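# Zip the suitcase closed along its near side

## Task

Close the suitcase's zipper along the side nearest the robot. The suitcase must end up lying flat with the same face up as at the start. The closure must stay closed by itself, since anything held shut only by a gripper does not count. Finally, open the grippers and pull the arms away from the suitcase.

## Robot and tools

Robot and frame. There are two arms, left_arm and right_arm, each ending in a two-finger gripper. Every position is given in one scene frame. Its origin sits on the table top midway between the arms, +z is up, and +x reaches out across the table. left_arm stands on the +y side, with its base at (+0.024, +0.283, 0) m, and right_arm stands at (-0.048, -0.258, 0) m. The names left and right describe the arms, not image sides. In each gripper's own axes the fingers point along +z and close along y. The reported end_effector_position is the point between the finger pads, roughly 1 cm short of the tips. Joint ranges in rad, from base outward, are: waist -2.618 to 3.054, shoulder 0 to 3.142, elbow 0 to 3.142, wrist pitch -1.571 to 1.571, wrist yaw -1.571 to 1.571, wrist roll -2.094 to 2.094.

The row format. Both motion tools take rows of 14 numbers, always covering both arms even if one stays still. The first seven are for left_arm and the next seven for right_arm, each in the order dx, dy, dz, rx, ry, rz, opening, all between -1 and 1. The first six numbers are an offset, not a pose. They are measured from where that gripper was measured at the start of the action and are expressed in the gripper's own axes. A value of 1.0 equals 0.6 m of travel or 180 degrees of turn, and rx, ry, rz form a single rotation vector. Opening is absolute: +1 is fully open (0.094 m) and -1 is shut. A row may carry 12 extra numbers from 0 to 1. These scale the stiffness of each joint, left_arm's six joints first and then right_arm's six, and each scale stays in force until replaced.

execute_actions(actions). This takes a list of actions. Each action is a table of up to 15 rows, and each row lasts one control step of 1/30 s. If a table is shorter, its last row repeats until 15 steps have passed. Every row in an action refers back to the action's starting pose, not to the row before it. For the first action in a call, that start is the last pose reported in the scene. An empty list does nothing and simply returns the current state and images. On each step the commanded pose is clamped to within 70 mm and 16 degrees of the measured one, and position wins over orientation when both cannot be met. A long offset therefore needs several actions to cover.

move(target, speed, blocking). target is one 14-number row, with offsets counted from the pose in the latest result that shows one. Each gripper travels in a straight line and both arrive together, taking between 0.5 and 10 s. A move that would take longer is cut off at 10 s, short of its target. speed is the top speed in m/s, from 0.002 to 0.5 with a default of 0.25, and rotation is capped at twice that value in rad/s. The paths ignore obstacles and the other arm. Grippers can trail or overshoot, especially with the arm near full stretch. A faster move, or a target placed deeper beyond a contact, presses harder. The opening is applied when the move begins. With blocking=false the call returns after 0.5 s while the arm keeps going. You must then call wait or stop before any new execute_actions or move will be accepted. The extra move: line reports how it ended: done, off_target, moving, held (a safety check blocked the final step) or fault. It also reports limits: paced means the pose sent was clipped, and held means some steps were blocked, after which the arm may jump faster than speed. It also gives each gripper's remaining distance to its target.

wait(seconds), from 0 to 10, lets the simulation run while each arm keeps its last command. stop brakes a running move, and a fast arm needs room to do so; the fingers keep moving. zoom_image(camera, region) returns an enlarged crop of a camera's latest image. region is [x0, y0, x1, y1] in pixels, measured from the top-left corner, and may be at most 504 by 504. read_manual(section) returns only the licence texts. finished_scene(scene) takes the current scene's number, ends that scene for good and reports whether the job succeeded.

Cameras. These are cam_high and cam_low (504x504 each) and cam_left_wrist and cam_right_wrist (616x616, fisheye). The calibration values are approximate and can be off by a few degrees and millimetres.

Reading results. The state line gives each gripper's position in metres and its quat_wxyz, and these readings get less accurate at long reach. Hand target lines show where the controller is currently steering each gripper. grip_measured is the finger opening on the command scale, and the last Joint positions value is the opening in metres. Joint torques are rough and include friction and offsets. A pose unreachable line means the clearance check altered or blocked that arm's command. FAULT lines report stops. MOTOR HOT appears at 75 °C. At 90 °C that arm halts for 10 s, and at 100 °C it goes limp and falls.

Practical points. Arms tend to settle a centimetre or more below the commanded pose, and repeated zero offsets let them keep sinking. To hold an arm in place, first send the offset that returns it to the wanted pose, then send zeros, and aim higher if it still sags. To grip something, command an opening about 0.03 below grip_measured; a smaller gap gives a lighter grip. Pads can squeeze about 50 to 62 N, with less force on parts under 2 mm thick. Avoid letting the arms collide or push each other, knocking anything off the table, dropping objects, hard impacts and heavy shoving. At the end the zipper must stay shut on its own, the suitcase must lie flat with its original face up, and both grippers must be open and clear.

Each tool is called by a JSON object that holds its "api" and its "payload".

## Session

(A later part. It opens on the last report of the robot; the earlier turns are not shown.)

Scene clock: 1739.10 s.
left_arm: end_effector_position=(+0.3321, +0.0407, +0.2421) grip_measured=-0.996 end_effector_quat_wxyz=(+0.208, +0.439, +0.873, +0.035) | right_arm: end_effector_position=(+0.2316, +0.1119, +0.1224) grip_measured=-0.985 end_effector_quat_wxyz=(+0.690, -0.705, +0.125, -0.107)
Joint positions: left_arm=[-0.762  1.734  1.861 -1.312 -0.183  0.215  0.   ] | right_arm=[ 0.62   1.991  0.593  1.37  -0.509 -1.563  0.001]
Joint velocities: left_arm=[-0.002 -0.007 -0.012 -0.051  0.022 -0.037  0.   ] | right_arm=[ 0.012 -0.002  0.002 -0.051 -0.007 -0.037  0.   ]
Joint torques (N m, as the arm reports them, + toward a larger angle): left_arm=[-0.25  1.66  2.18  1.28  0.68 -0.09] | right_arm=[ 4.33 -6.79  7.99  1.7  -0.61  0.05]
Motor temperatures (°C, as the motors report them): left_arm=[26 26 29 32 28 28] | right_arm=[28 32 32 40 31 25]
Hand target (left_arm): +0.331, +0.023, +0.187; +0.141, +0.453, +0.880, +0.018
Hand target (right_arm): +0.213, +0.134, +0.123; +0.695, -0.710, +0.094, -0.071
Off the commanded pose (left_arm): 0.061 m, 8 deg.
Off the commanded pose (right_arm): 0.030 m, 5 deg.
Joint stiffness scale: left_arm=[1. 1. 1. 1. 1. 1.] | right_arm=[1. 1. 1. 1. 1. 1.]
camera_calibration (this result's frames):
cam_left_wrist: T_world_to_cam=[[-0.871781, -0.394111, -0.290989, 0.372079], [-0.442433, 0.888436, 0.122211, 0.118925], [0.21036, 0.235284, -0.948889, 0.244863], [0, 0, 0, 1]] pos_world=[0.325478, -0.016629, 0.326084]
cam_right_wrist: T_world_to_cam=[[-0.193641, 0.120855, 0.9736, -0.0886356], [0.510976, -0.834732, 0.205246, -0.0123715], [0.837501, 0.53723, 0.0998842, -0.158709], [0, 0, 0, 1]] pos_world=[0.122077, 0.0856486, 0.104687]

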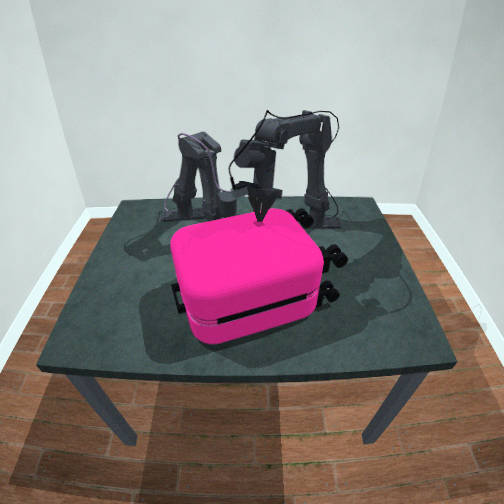

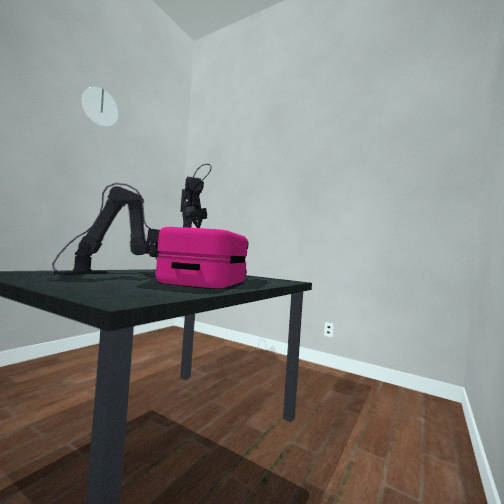

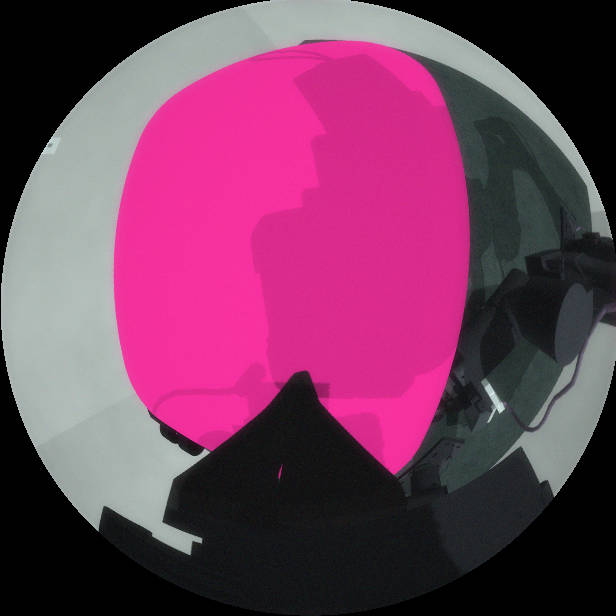

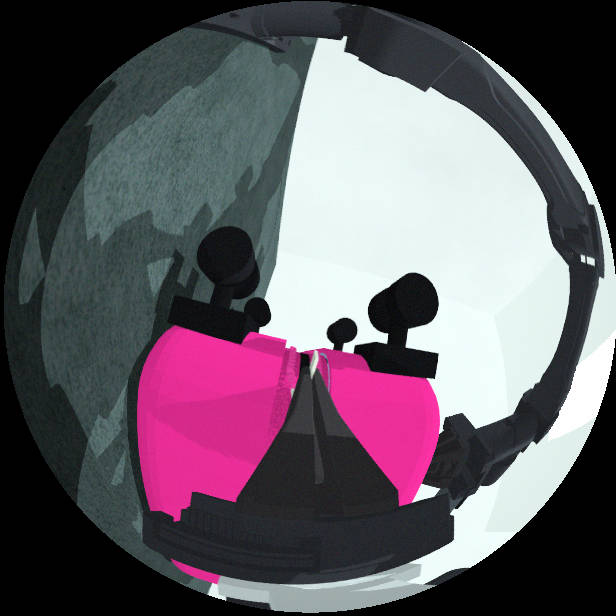

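{"api": "execute_actions", "payload": {"actions": [[[0.01,-0.005,0.05,0.01,0.025,0.003,-1,-0.012,-0.002,0.015,0.002,-0.008,-0.002,-1]],[[0.01,-0.003,0.03,0.006,0.018,0.003,-1,0.0,-0.002,-0.003,0.002,-0.003,-0.002,-1]],[[0.01,-0.003,0.03,0.006,0.018,0.003,-1,0.0,-0.002,-0.003,0.002,-0.003,-0.002,-0.8]]]}}

{"api": "move", "payload": {"target": [0,0,-0.1,0,0,0,-1,-0.07,-0.005,-0.1,0,0.1,0,-0.8], "speed": 0.08}}

Scene clock: 1745.33 s.
left_arm: end_effector_position=(+0.3328, +0.0415, +0.2434) grip_measured=-0.996 end_effector_quat_wxyz=(+0.208, +0.446, +0.870, +0.038) | right_arm: end_effector_position=(+0.2311, +0.1114, +0.1208) grip_measured=-0.803 end_effector_quat_wxyz=(+0.688, -0.708, +0.118, -0.111)
Joint positions: left_arm=[-0.759  1.734  1.866 -1.315 -0.184  0.233  0.   ] | right_arm=[ 0.618  1.992  0.592  1.366 -0.515 -1.581  0.009]
Joint velocities: left_arm=[-0.002  0.017  0.012  0.022 -0.051 -0.022 -0.   ] | right_arm=[ 0.007 -0.012 -0.007  0.007 -0.037  0.022 -0.   ]
Joint torques (N m, as the arm reports them, + toward a larger angle): left_arm=[ 0.74 -4.25  5.67  0.78 -0.03  0.01] | right_arm=[-0.71 -8.25  3.52  2.16 -0.11  0.01]
Motor temperatures (°C, as the motors report them): left_arm=[26 27 29 31 28 28] | right_arm=[28 32 32 40 30 25]
Hand target (left_arm): +0.335, +0.043, +0.225; +0.180, +0.449, +0.874, +0.043
Hand target (right_arm): +0.233, +0.109, +0.124; +0.692, -0.704, +0.117, -0.113
Off the commanded pose (left_arm): 0.019 m, 3 deg.
Off the commanded pose (right_arm): 0.004 m, 1 deg.
Joint stiffness scale: left_arm=[1. 1. 1. 1. 1. 1.] | right_arm=[1. 1. 1. 1. 1. 1.]
camera_calibration (this result's frames):
cam_left_wrist: T_world_to_cam=[[-0.87603, -0.379593, -0.297455, 0.375811], [-0.430228, 0.893825, 0.126416, 0.113106], [0.217886, 0.238718, -0.946329, 0.242454], [0, 0, 0, 1]] pos_world=[0.325056, -0.0163193, 0.32693]
cam_right_wrist: T_world_to_cam=[[-0.206174, 0.129342, 0.969929, -0.0846531], [0.512251, -0.830284, 0.219607, -0.0147172], [0.833721, 0.542125, 0.104927, -0.15809], [0, 0, 0, 1]] pos_world=[0.121888, 0.0844341, 0.101927]

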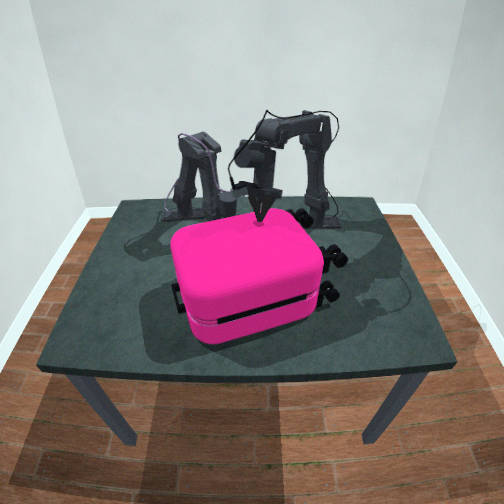

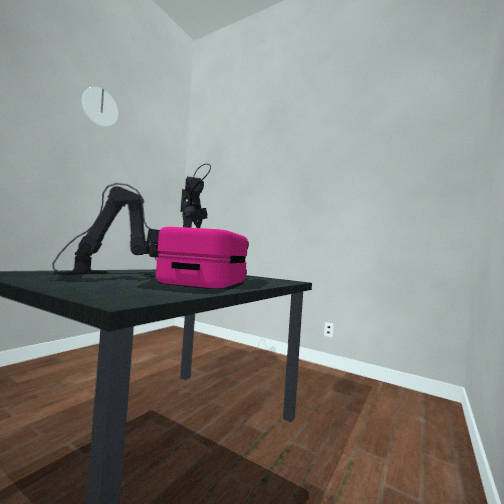

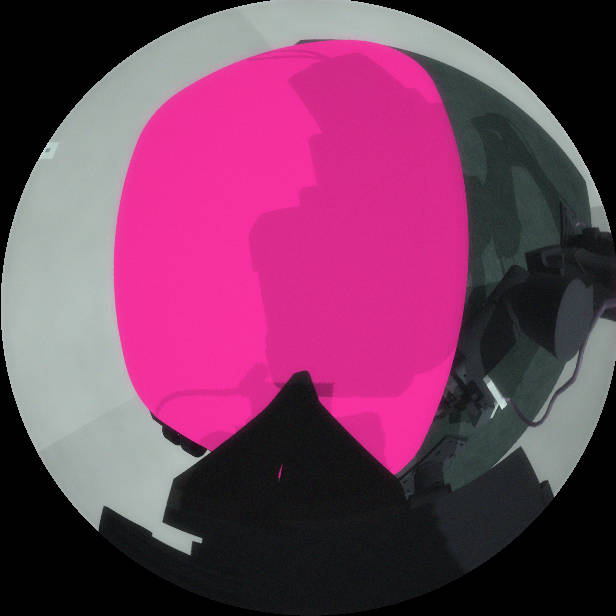

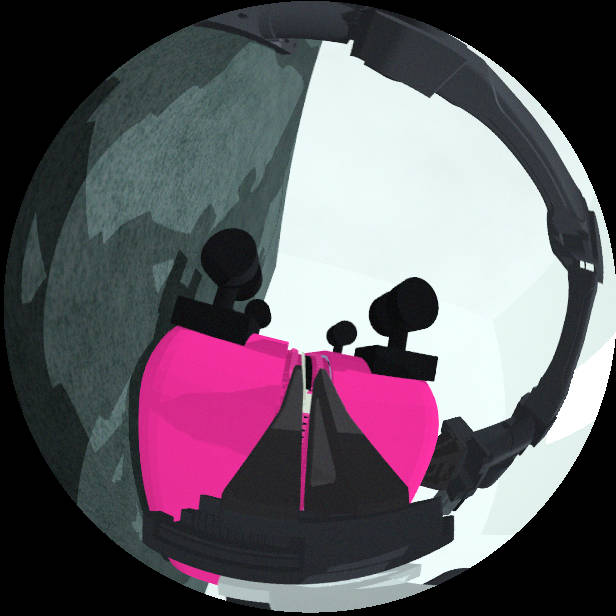

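Scene clock: 1747.80 s.
left_arm: end_effector_position=(+0.3093, +0.0504, +0.2910) grip_measured=-0.996 end_effector_quat_wxyz=(+0.202, +0.448, +0.870, +0.035) | right_arm: end_effector_position=(+0.1760, +0.0691, +0.1121) grip_measured=-0.802 end_effector_quat_wxyz=(+0.647, -0.695, +0.226, -0.218)
Joint positions: left_arm=[-0.786  1.756  2.112 -1.554 -0.185  0.209  0.   ] | right_arm=[ 0.884  1.83   0.262  1.501  0.065 -1.577  0.009]
Joint velocities: left_arm=[ 0.012 -0.002  0.012  0.007  0.051 -0.022  0.   ] | right_arm=[-0.002 -0.007 -0.012  0.007  0.022  0.007 -0.   ]
Joint torques (N m, as the arm reports them, + toward a larger angle): left_arm=[-0.52 -6.9   8.86  0.75 -0.22 -0.12] | right_arm=[ 1.05 -8.36  1.61  2.37  0.11  0.14]
Motor temperatures (°C, as the motors report them): left_arm=[26 27 29 31 28 28] | right_arm=[27 32 32 41 30 25]
Hand target (left_arm): +0.310, +0.049, +0.298; +0.213, +0.446, +0.868, +0.036
Hand target (right_arm): +0.172, +0.068, +0.126; +0.664, -0.679, +0.226, -0.218
Off the commanded pose (left_arm): 0.007 m, 1 deg.
Off the commanded pose (right_arm): 0.014 m, 2 deg.
Joint stiffness scale: left_arm=[1. 1. 1. 1. 1. 1.] | right_arm=[1. 1. 1. 1. 1. 1.]
joint sent to its limit (left arm) — the command would take joint 4 (wrist pitch) past its lower limit, so that joint was sent only as far as its limit.
move: off_target (right_arm)
camera_calibration (this result's frames):
cam_left_wrist: T_world_to_cam=[[-0.881413, -0.375574, -0.286453, 0.371047], [-0.424857, 0.89539, 0.133317, 0.0852678], [0.206417, 0.239209, -0.948773, 0.294783], [0, 0, 0, 1]] pos_world=[0.302424, -0.00750678, 0.374602]
cam_right_wrist: T_world_to_cam=[[-0.147661, 0.22654, 0.962744, -0.0983092], [0.233729, -0.93785, 0.256531, 0.032625], [0.961024, 0.2629, 0.0855345, -0.0892669], [0, 0, 0, 1]] pos_world=[0.0636459, 0.0763367, 0.0939127]

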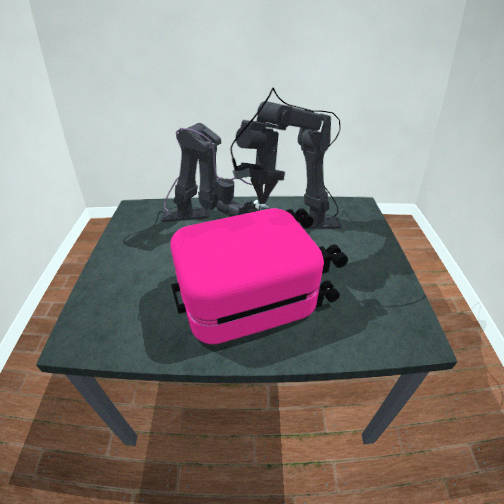

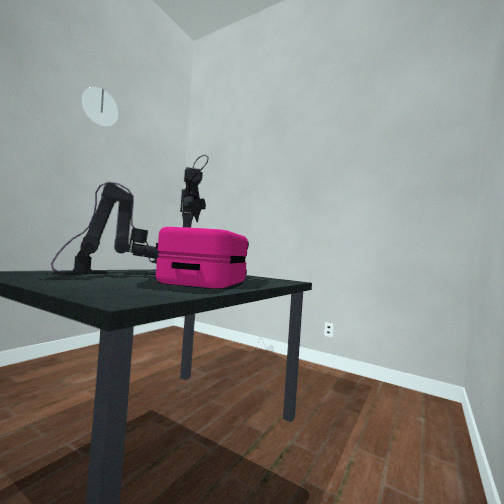

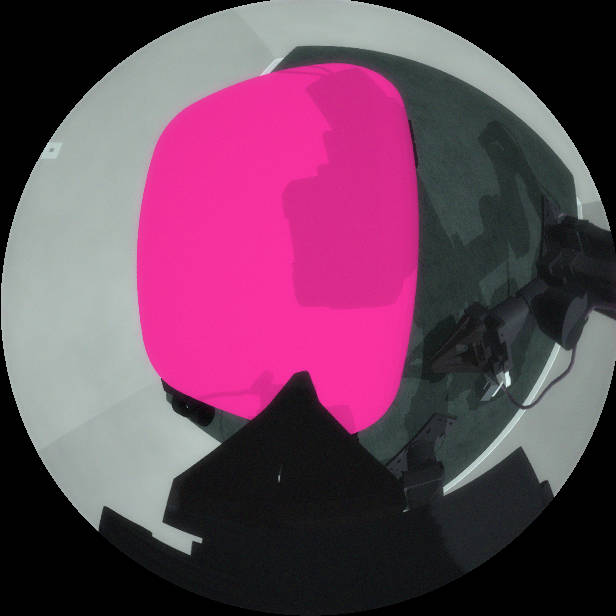

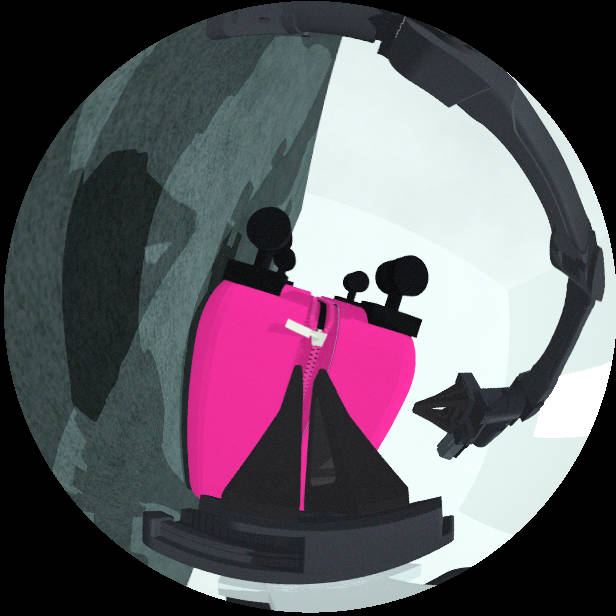

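{"api": "zoom_image", "payload": {"camera": "cam_right_wrist", "region": [250, 270, 390, 410]}}

Region (250, 270, 390, 410) of cam_right_wrist's 616x616 image, scaled by 3.600, with more detail than that image has.

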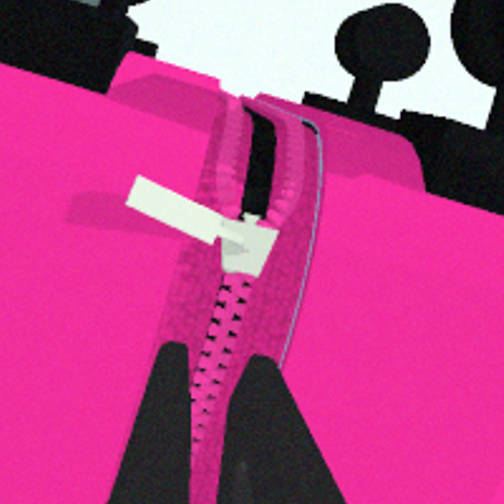

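{"api": "move", "payload": {"target": [0.044,-0.010,0.075,0,0,0,-1,0.051,-0.03,0.052,0.015,0,0,-1], "speed": 0.05}}

{"api": "zoom_image", "payload": {"camera": "cam_right_wrist", "region": [240, 260, 400, 420]}}

Scene clock: 1789.10 s.
left_arm: end_effector_position=(+0.3046, +0.0607, +0.2435) grip_measured=-0.996 end_effector_quat_wxyz=(+0.199, +0.453, +0.869, +0.038) | right_arm: end_effector_position=(+0.2139, +0.0739, +0.1266) grip_measured=-0.995 end_effector_quat_wxyz=(+0.660, -0.682, +0.220, -0.225)
Joint positions: left_arm=[-0.773  1.62   1.747 -1.331 -0.181  0.23   0.   ] | right_arm=[ 0.766  1.85   0.367  1.454 -0.051 -1.59   0.   ]
Joint velocities: left_arm=[-0.032 -0.022 -0.012 -0.022  0.022 -0.051  0.   ] | right_arm=[ 0.007  0.012  0.002 -0.022  0.022  0.051  0.001]
Joint torques (N m, as the arm reports them, + toward a larger angle): left_arm=[ 0.82 -7.04  4.47  1.11 -0.06 -0.02] | right_arm=[-1.   -5.6   5.69  2.05 -0.15  0.02]
Motor temperatures (°C, as the motors report them): left_arm=[26 29 31 30 28 28] | right_arm=[27 33 31 42 28 25]
Hand target (left_arm): +0.308, +0.063, +0.240; +0.202, +0.448, +0.870, +0.036
Hand target (right_arm): +0.220, +0.077, +0.128; +0.663, -0.680, +0.219, -0.224
Off the commanded pose (left_arm): 0.006 m, 1 deg.
Off the commanded pose (right_arm): 0.007 m, 1 deg.
Joint stiffness scale: left_arm=[1. 1. 1. 1. 1. 1.] | right_arm=[1. 1. 1. 1. 1. 1.]
move: done
camera_calibration (this result's frames):
cam_left_wrist: T_world_to_cam=[[-0.885192, -0.366515, -0.286534, 0.357747], [-0.417899, 0.897085, 0.143528, 0.0756211], [0.20444, 0.246792, -0.947258, 0.24802], [0, 0, 0, 1]] pos_world=[0.297572, 0.00207182, 0.326592]
cam_right_wrist: T_world_to_cam=[[-0.174963, 0.19992, 0.964064, -0.100165], [0.224931, -0.945157, 0.23682, 0.0294039], [0.958538, 0.258282, 0.120399, -0.131732], [0, 0, 0, 1]] pos_world=[0.102131, 0.0818404, 0.105463]

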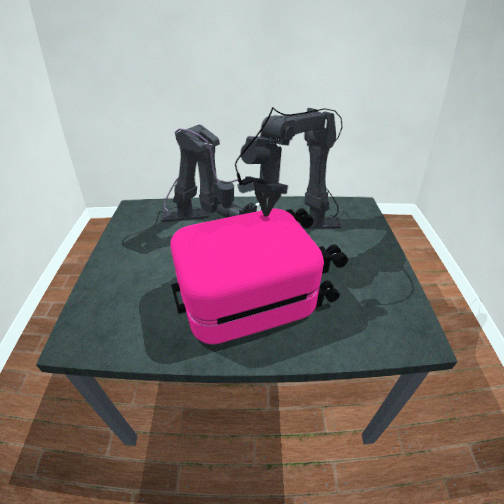

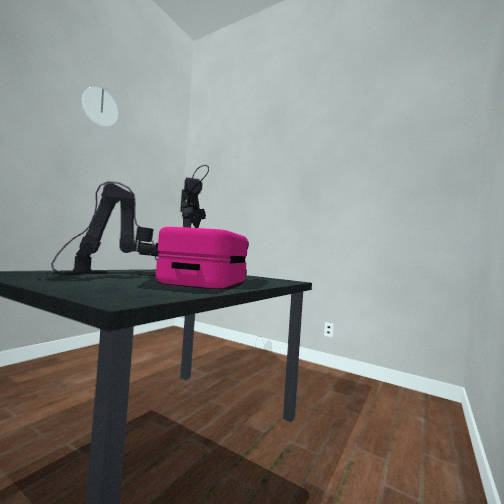

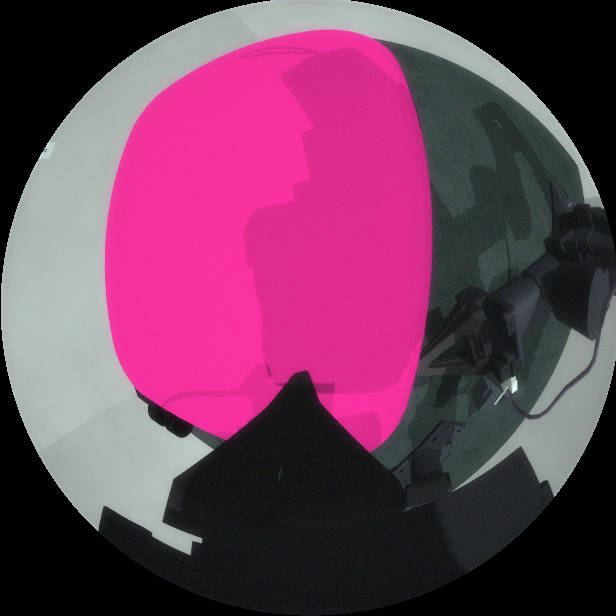

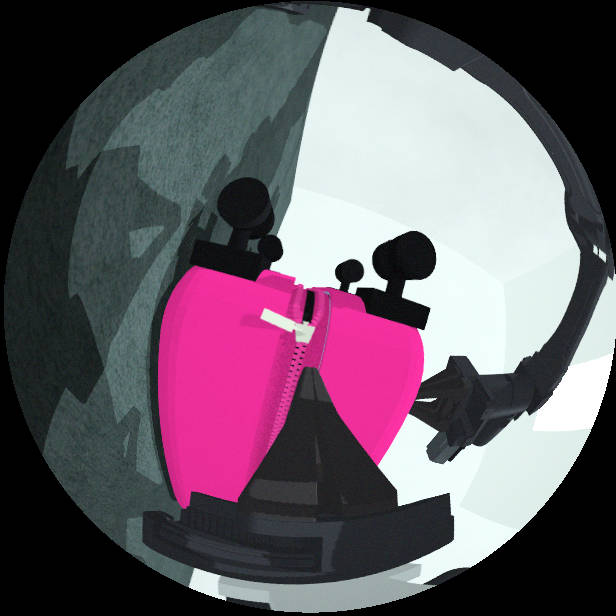

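Region (240, 260, 400, 420) of cam_right_wrist's 616x616 image, scaled by 3.150, with more detail than that image has.

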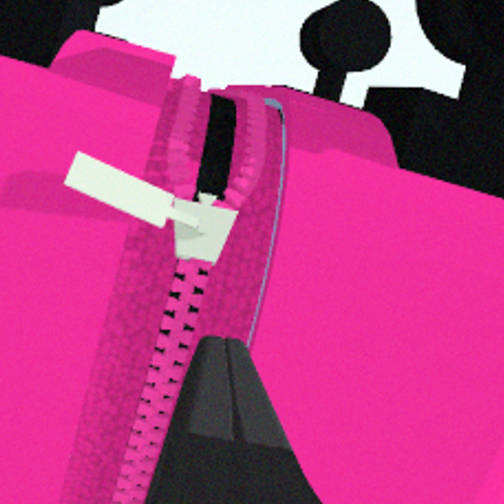

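{"api": "move", "payload": {"target": [0.03,-0.02,0.07,0.02,0.045,0.004,-1,0.011,0.005,0.035,0.0,0,0,-1], "speed": 0.03}}

{"api": "zoom_image", "payload": {"camera": "cam_right_wrist", "region": [240, 260, 400, 420]}}

Scene clock: 1802.37 s.
left_arm: end_effector_position=(+0.3042, +0.0609, +0.2422) grip_measured=-0.996 end_effector_quat_wxyz=(+0.197, +0.453, +0.869, +0.036) | right_arm: end_effector_position=(+0.2247, +0.0840, +0.1208) grip_measured=-0.995 end_effector_quat_wxyz=(+0.656, -0.686, +0.219, -0.225)
Joint positions: left_arm=[-0.771  1.62   1.742 -1.329 -0.177  0.231  0.   ] | right_arm=[ 0.758  1.902  0.426  1.438 -0.061 -1.594  0.   ]
Joint velocities: left_arm=[-0.012  0.002 -0.002 -0.037  0.007  0.022  0.001] | right_arm=[ 0.002 -0.007  0.007 -0.051 -0.066 -0.037  0.001]
Joint torques (N m, as the arm reports them, + toward a larger angle): left_arm=[ 0.84 -0.22  1.68  0.56  0.18 -0.01] | right_arm=[-1.07 -6.09  5.83  2.06 -0.16  0.03]
Motor temperatures (°C, as the motors report them): left_arm=[26 29 30 30 28 28] | right_arm=[27 33 31 41 28 25]
Hand target (left_arm): +0.299, +0.066, +0.199; +0.123, +0.460, +0.878, +0.045
Hand target (right_arm): +0.231, +0.086, +0.123; +0.660, -0.682, +0.220, -0.226
Off the commanded pose (left_arm): 0.046 m, 9 deg.
Off the commanded pose (right_arm): 0.008 m, 1 deg.
Joint stiffness scale: left_arm=[1. 1. 1. 1. 1. 1.] | right_arm=[1. 1. 1. 1. 1. 1.]
move: off_target (left_arm)
camera_calibration (this result's frames):
cam_left_wrist: T_world_to_cam=[[-0.886829, -0.366054, -0.282025, 0.356495], [-0.416513, 0.897527, 0.144784, 0.0747874], [0.200126, 0.245866, -0.948419, 0.24842], [0, 0, 0, 1]] pos_world=[0.297585, 0.00229502, 0.325319]
cam_right_wrist: T_world_to_cam=[[-0.172937, 0.208826, 0.962541, -0.0957262], [0.2271, -0.942478, 0.245275, 0.0361434], [0.958394, 0.26101, 0.115565, -0.143657], [0, 0, 0, 1]] pos_world=[0.112917, 0.0915504, 0.099877]

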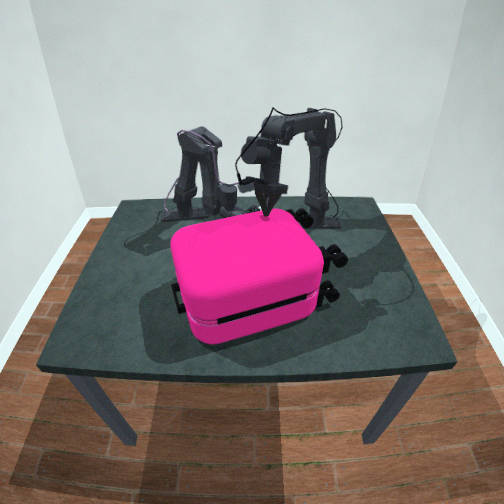

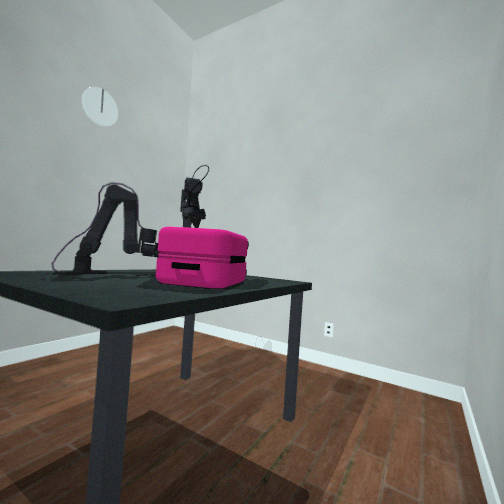

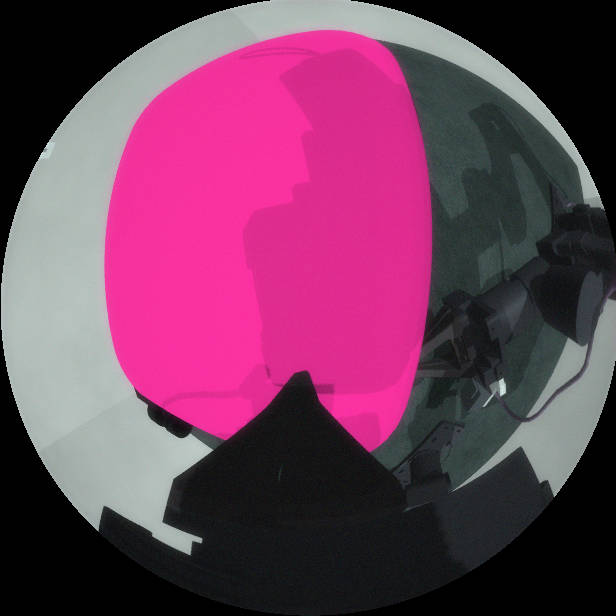

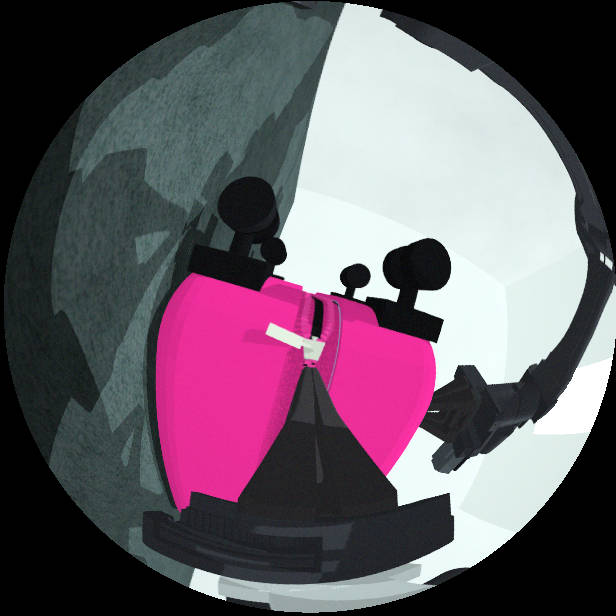

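Region (240, 260, 400, 420) of cam_right_wrist's 616x616 image, scaled by 3.150, with more detail than that image has.

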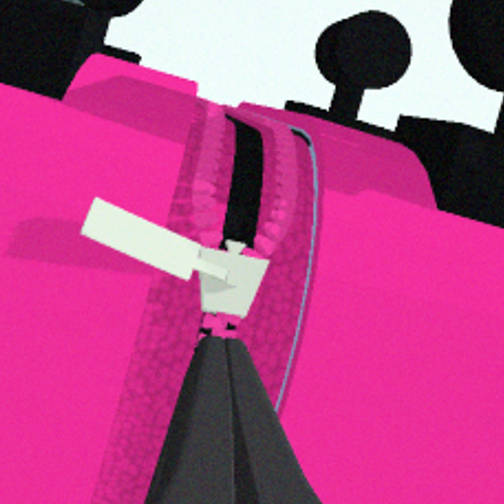

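{"api": "execute_actions", "payload": {"actions": [[[0.03,-0.045,0.075,0.04,0.048,0.008,-1,0.014,-0.006,0.02,0.003,0,0,-1]],[[0.03,-0.045,0.075,0.04,0.048,0.008,-1,0.01,-0.005,0.02,0.003,0,0,-1]]]}}

{"api": "zoom_image", "payload": {"camera": "cam_right_wrist", "region": [240, 260, 400, 420]}}

Scene clock: 1809.00 s.
left_arm: end_effector_position=(+0.3041, +0.0606, +0.2413) grip_measured=-0.996 end_effector_quat_wxyz=(+0.195, +0.452, +0.870, +0.032) | right_arm: end_effector_position=(+0.2352, +0.0906, +0.1228) grip_measured=-0.995 end_effector_quat_wxyz=(+0.658, -0.687, +0.212, -0.224)
Joint positions: left_arm=[-0.766  1.621  1.742 -1.33  -0.166  0.231  0.   ] | right_arm=[ 0.736  1.919  0.476  1.408 -0.094 -1.603  0.   ]
Joint velocities: left_arm=[ 0.002 -0.002  0.002  0.007 -0.022 -0.022  0.001] | right_arm=[-0.017 -0.007  0.002  0.007 -0.037 -0.022  0.   ]
Joint torques (N m, as the arm reports them, + toward a larger angle): left_arm=[ 0.08  0.6   1.41  0.39  0.8  -0.02] | right_arm=[-1.35 -6.42  6.41  2.   -0.04  0.04]
Motor temperatures (°C, as the motors report them): left_arm=[26 28 30 30 28 28] | right_arm=[27 33 31 41 28 25]
Hand target (left_arm): +0.288, +0.057, +0.192; +0.100, +0.468, +0.878, +0.017
Hand target (right_arm): +0.245, +0.092, +0.125; +0.659, -0.683, +0.217, -0.228
Off the commanded pose (left_arm): 0.055 m, 11 deg.
Off the commanded pose (right_arm): 0.010 m, 1 deg.
Joint stiffness scale: left_arm=[1. 1. 1. 1. 1. 1.] | right_arm=[1. 1. 1. 1. 1. 1.]
camera_calibration (this result's frames):
cam_left_wrist: T_world_to_cam=[[-0.888857, -0.368101, -0.272828, 0.354535], [-0.415841, 0.898118, 0.143038, 0.0752772], [0.19238, 0.240594, -0.95137, 0.251112], [0, 0, 0, 1]] pos_world=[0.298126, 0.00248101, 0.324861]
cam_right_wrist: T_world_to_cam=[[-0.1827, 0.208833, 0.960734, -0.0946859], [0.236251, -0.939225, 0.249084, 0.0365766], [0.954362, 0.272482, 0.122259, -0.156564], [0, 0, 0, 1]] pos_world=[0.123479, 0.0967881, 0.100999]

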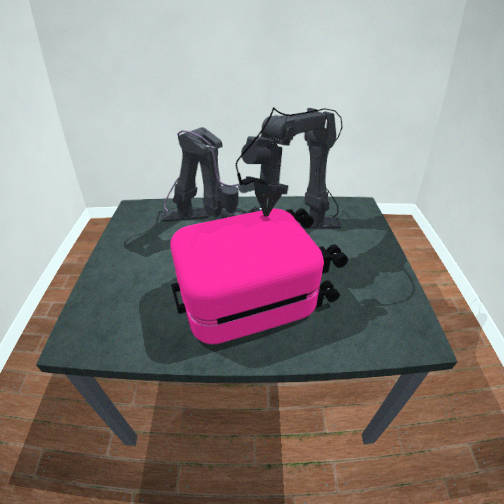

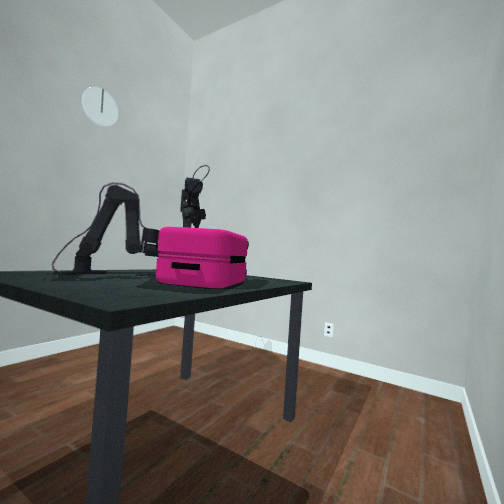

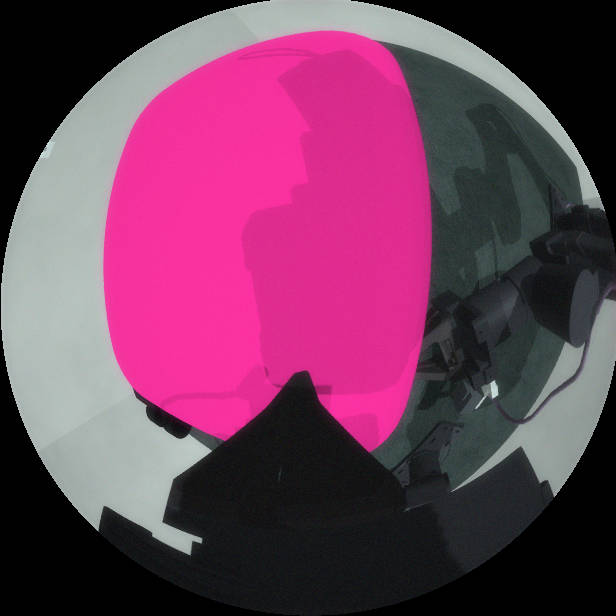

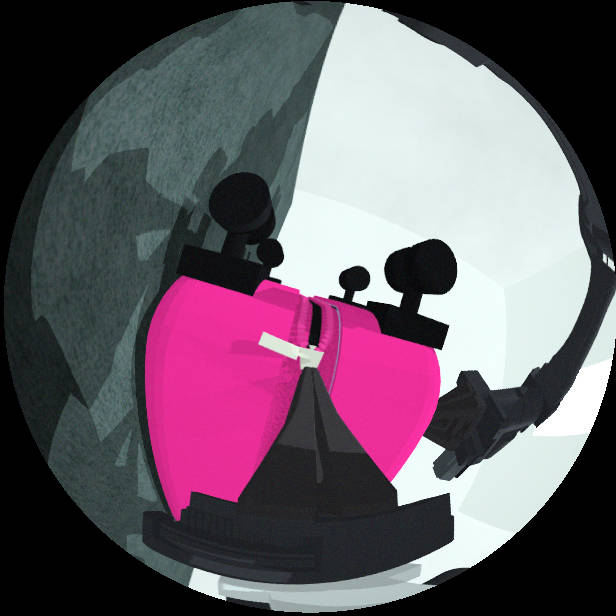

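Region (240, 260, 400, 420) of cam_right_wrist's 616x616 image, scaled by 3.150, with more detail than that image has.

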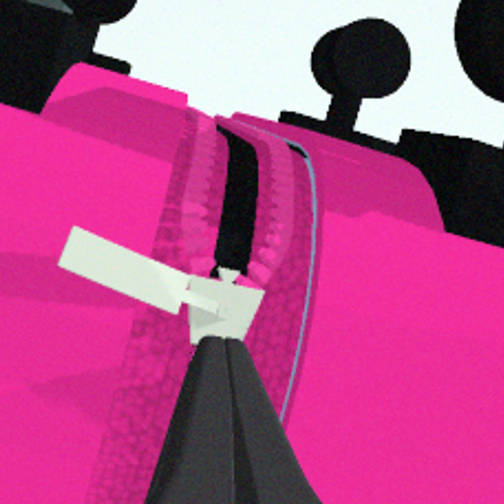

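{"api": "execute_actions", "payload": {"actions": [[[0.03,-0.06,0.075,0.05,0.048,0.01,-1,-0.01,-0.018,0.018,0.011,-0.008,0,-1]],[[0.03,-0.075,0.075,0.06,0.048,0.012,-1,-0.03,-0.027,0.025,0.016,-0.022,0,-1]]]}}

{"api": "zoom_image", "payload": {"camera": "cam_right_wrist", "region": [240, 260, 400, 420]}}

Scene clock: 1820.47 s.
left_arm: end_effector_position=(+0.3037, +0.0601, +0.2412) grip_measured=-0.996 end_effector_quat_wxyz=(+0.194, +0.453, +0.870, +0.030) | right_arm: end_effector_position=(+0.2298, +0.1096, +0.1367) grip_measured=-0.995 end_effector_quat_wxyz=(+0.676, -0.682, +0.185, -0.207)
Joint positions: left_arm=[-0.766  1.621  1.742 -1.33  -0.162  0.231  0.   ] | right_arm=[ 0.754  1.919  0.528  1.392 -0.142 -1.603  0.   ]
Joint velocities: left_arm=[ 0.002 -0.002 -0.007  0.051  0.037 -0.095 -0.001] | right_arm=[-0.002  0.007  0.012  0.022  0.007 -0.022 -0.001]
Joint torques (N m, as the arm reports them, + toward a larger angle): left_arm=[-1.03  0.5   1.15  0.25  1.4  -0.1 ] | right_arm=[ 0.89 -6.44  6.33  2.18 -0.12  0.05]
Motor temperatures (°C, as the motors report them): left_arm=[26 27 30 29 29 28] | right_arm=[27 33 32 41 27 25]
Hand target (left_arm): +0.274, +0.048, +0.190; +0.085, +0.476, +0.875, -0.009
Hand target (right_arm): +0.228, +0.118, +0.141; +0.686, -0.677, +0.178, -0.200
Off the commanded pose (left_arm): 0.066 m, 14 deg.
Off the commanded pose (right_arm): 0.010 m, 2 deg.
Joint stiffness scale: left_arm=[1. 1. 1. 1. 1. 1.] | right_arm=[1. 1. 1. 1. 1. 1.]
camera_calibration (this result's frames):
cam_left_wrist: T_world_to_cam=[[-0.89002, -0.367601, -0.269694, 0.3535], [-0.414277, 0.899048, 0.141729, 0.0753587], [0.190368, 0.23787, -0.952459, 0.252258], [0, 0, 0, 1]] pos_world=[0.29782, 0.00219141, 0.324921]
cam_right_wrist: T_world_to_cam=[[-0.217149, 0.169059, 0.961387, -0.10082], [0.292431, -0.928387, 0.229308, 0.0408601], [0.931306, 0.330934, 0.15216, -0.163476], [0, 0, 0, 1]] pos_world=[0.118405, 0.109078, 0.112432]

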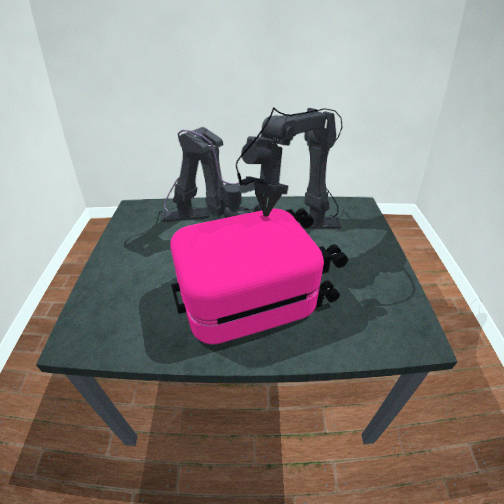

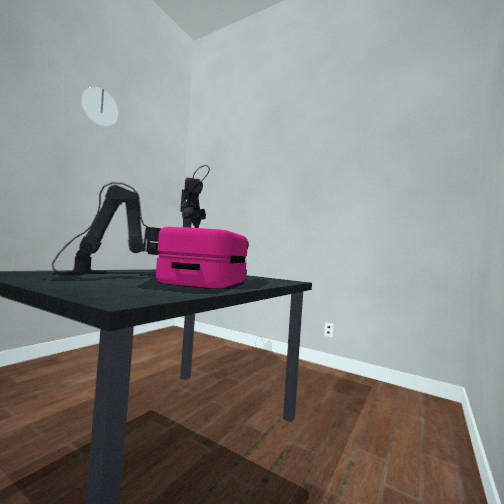

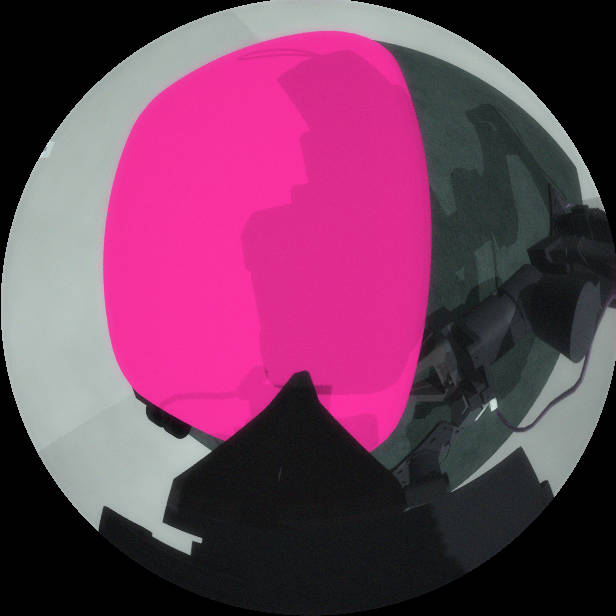

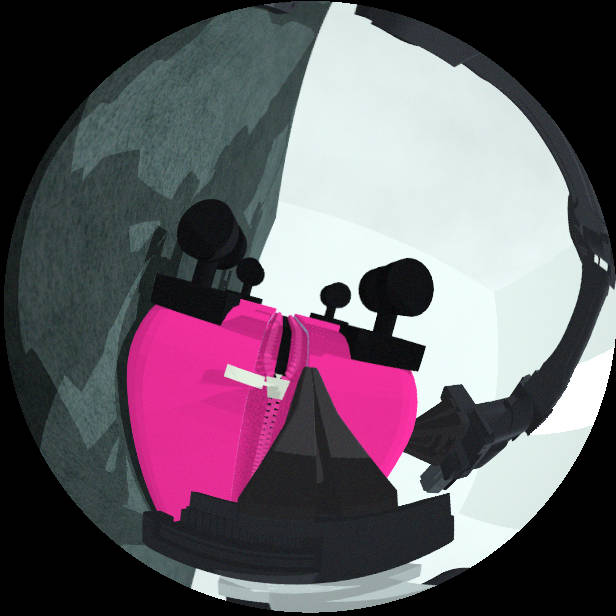

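Region (240, 260, 400, 420) of cam_right_wrist's 616x616 image, scaled by 3.150, with more detail than that image has.

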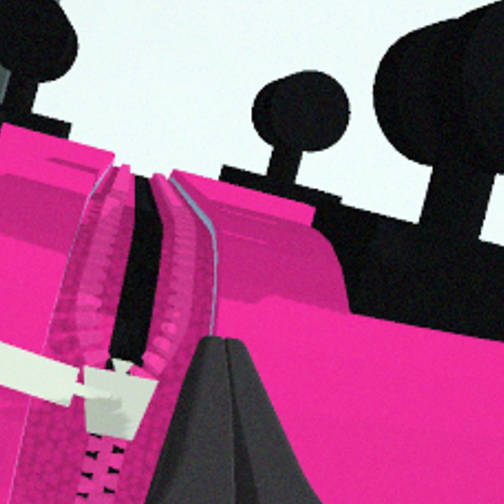

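{"api": "move", "payload": {"target": [0.03,-0.02,0.07,0.02,0.045,0.004,-1,0.0,0.0,-0.05,0,0.02,0,-1], "speed": 0.05}}

Scene clock: 1835.33 s.
left_arm: end_effector_position=(+0.3043, +0.0608, +0.2419) grip_measured=-0.996 end_effector_quat_wxyz=(+0.196, +0.452, +0.870, +0.032) | right_arm: end_effector_position=(+0.2186, +0.0847, +0.1208) grip_measured=-0.995 end_effector_quat_wxyz=(+0.655, -0.690, +0.211, -0.224)
Joint positions: left_arm=[-0.766  1.619  1.74  -1.327 -0.167  0.231  0.   ] | right_arm=[ 0.768  1.889  0.414  1.434 -0.065 -1.606  0.   ]
Joint velocities: left_arm=[-0.007 -0.007 -0.007 -0.007  0.007  0.037  0.001] | right_arm=[-0.007 -0.002  0.007  0.007  0.022  0.066 -0.001]
Joint torques (N m, as the arm reports them, + toward a larger angle): left_arm=[ 0.92 -0.01  1.47  0.55  0.29  0.  ] | right_arm=[ 1.07 -9.52  2.14  2.35  0.12  0.04]
Motor temperatures (°C, as the motors report them): left_arm=[26 27 30 29 30 28] | right_arm=[27 33 32 42 27 25]
Hand target (left_arm): +0.298, +0.065, +0.197; +0.118, +0.460, +0.879, +0.037
Hand target (right_arm): +0.214, +0.084, +0.137; +0.671, -0.675, +0.207, -0.228
Off the commanded pose (left_arm): 0.048 m, 9 deg.
Off the commanded pose (right_arm): 0.017 m, 3 deg.
Joint stiffness scale: left_arm=[1. 1. 1. 1. 1. 1.] | right_arm=[1. 1. 1. 1. 1. 1.]
move: off_target (left_arm, right_arm)
camera_calibration (this result's frames):
cam_left_wrist: T_world_to_cam=[[-0.887681, -0.369236, -0.275112, 0.355242], [-0.417007, 0.898014, 0.140271, 0.0761005], [0.195261, 0.23924, -0.951124, 0.250675], [0, 0, 0, 1]] pos_world=[0.298129, 0.00285741, 0.325479]
cam_right_wrist: T_world_to_cam=[[-0.182194, 0.21574, 0.959303, -0.0951275], [0.239174, -0.936605, 0.256061, 0.0337752], [0.95373, 0.276092, 0.119044, -0.138667], [0, 0, 0, 1]] pos_world=[0.106841, 0.0904418, 0.0991151]

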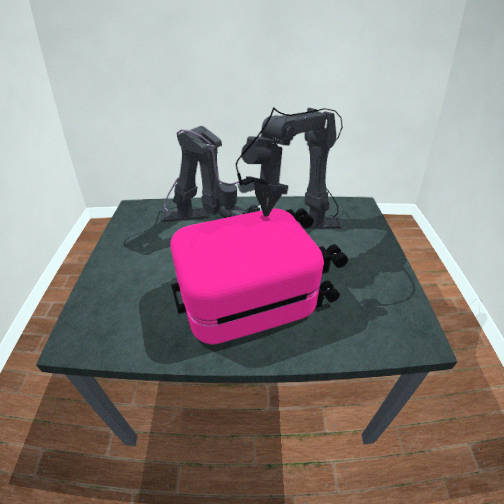

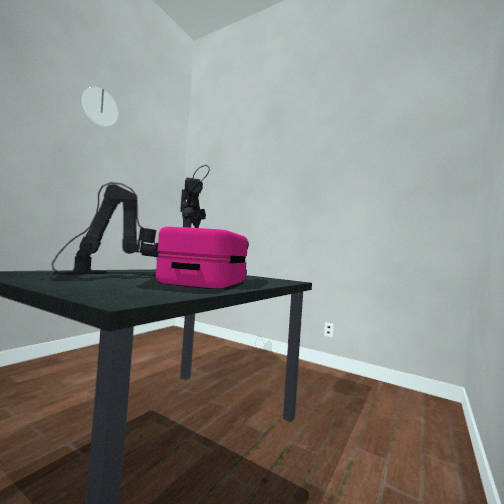

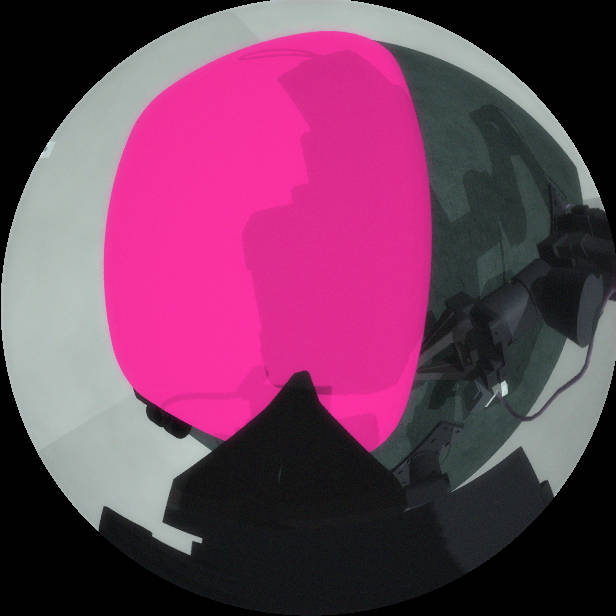

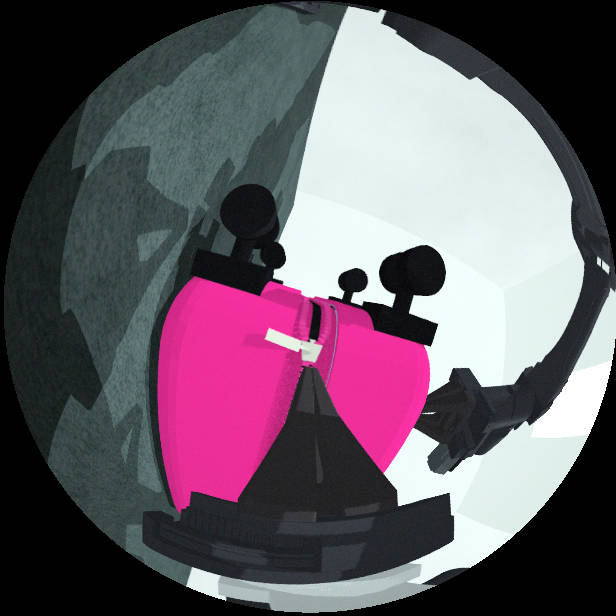

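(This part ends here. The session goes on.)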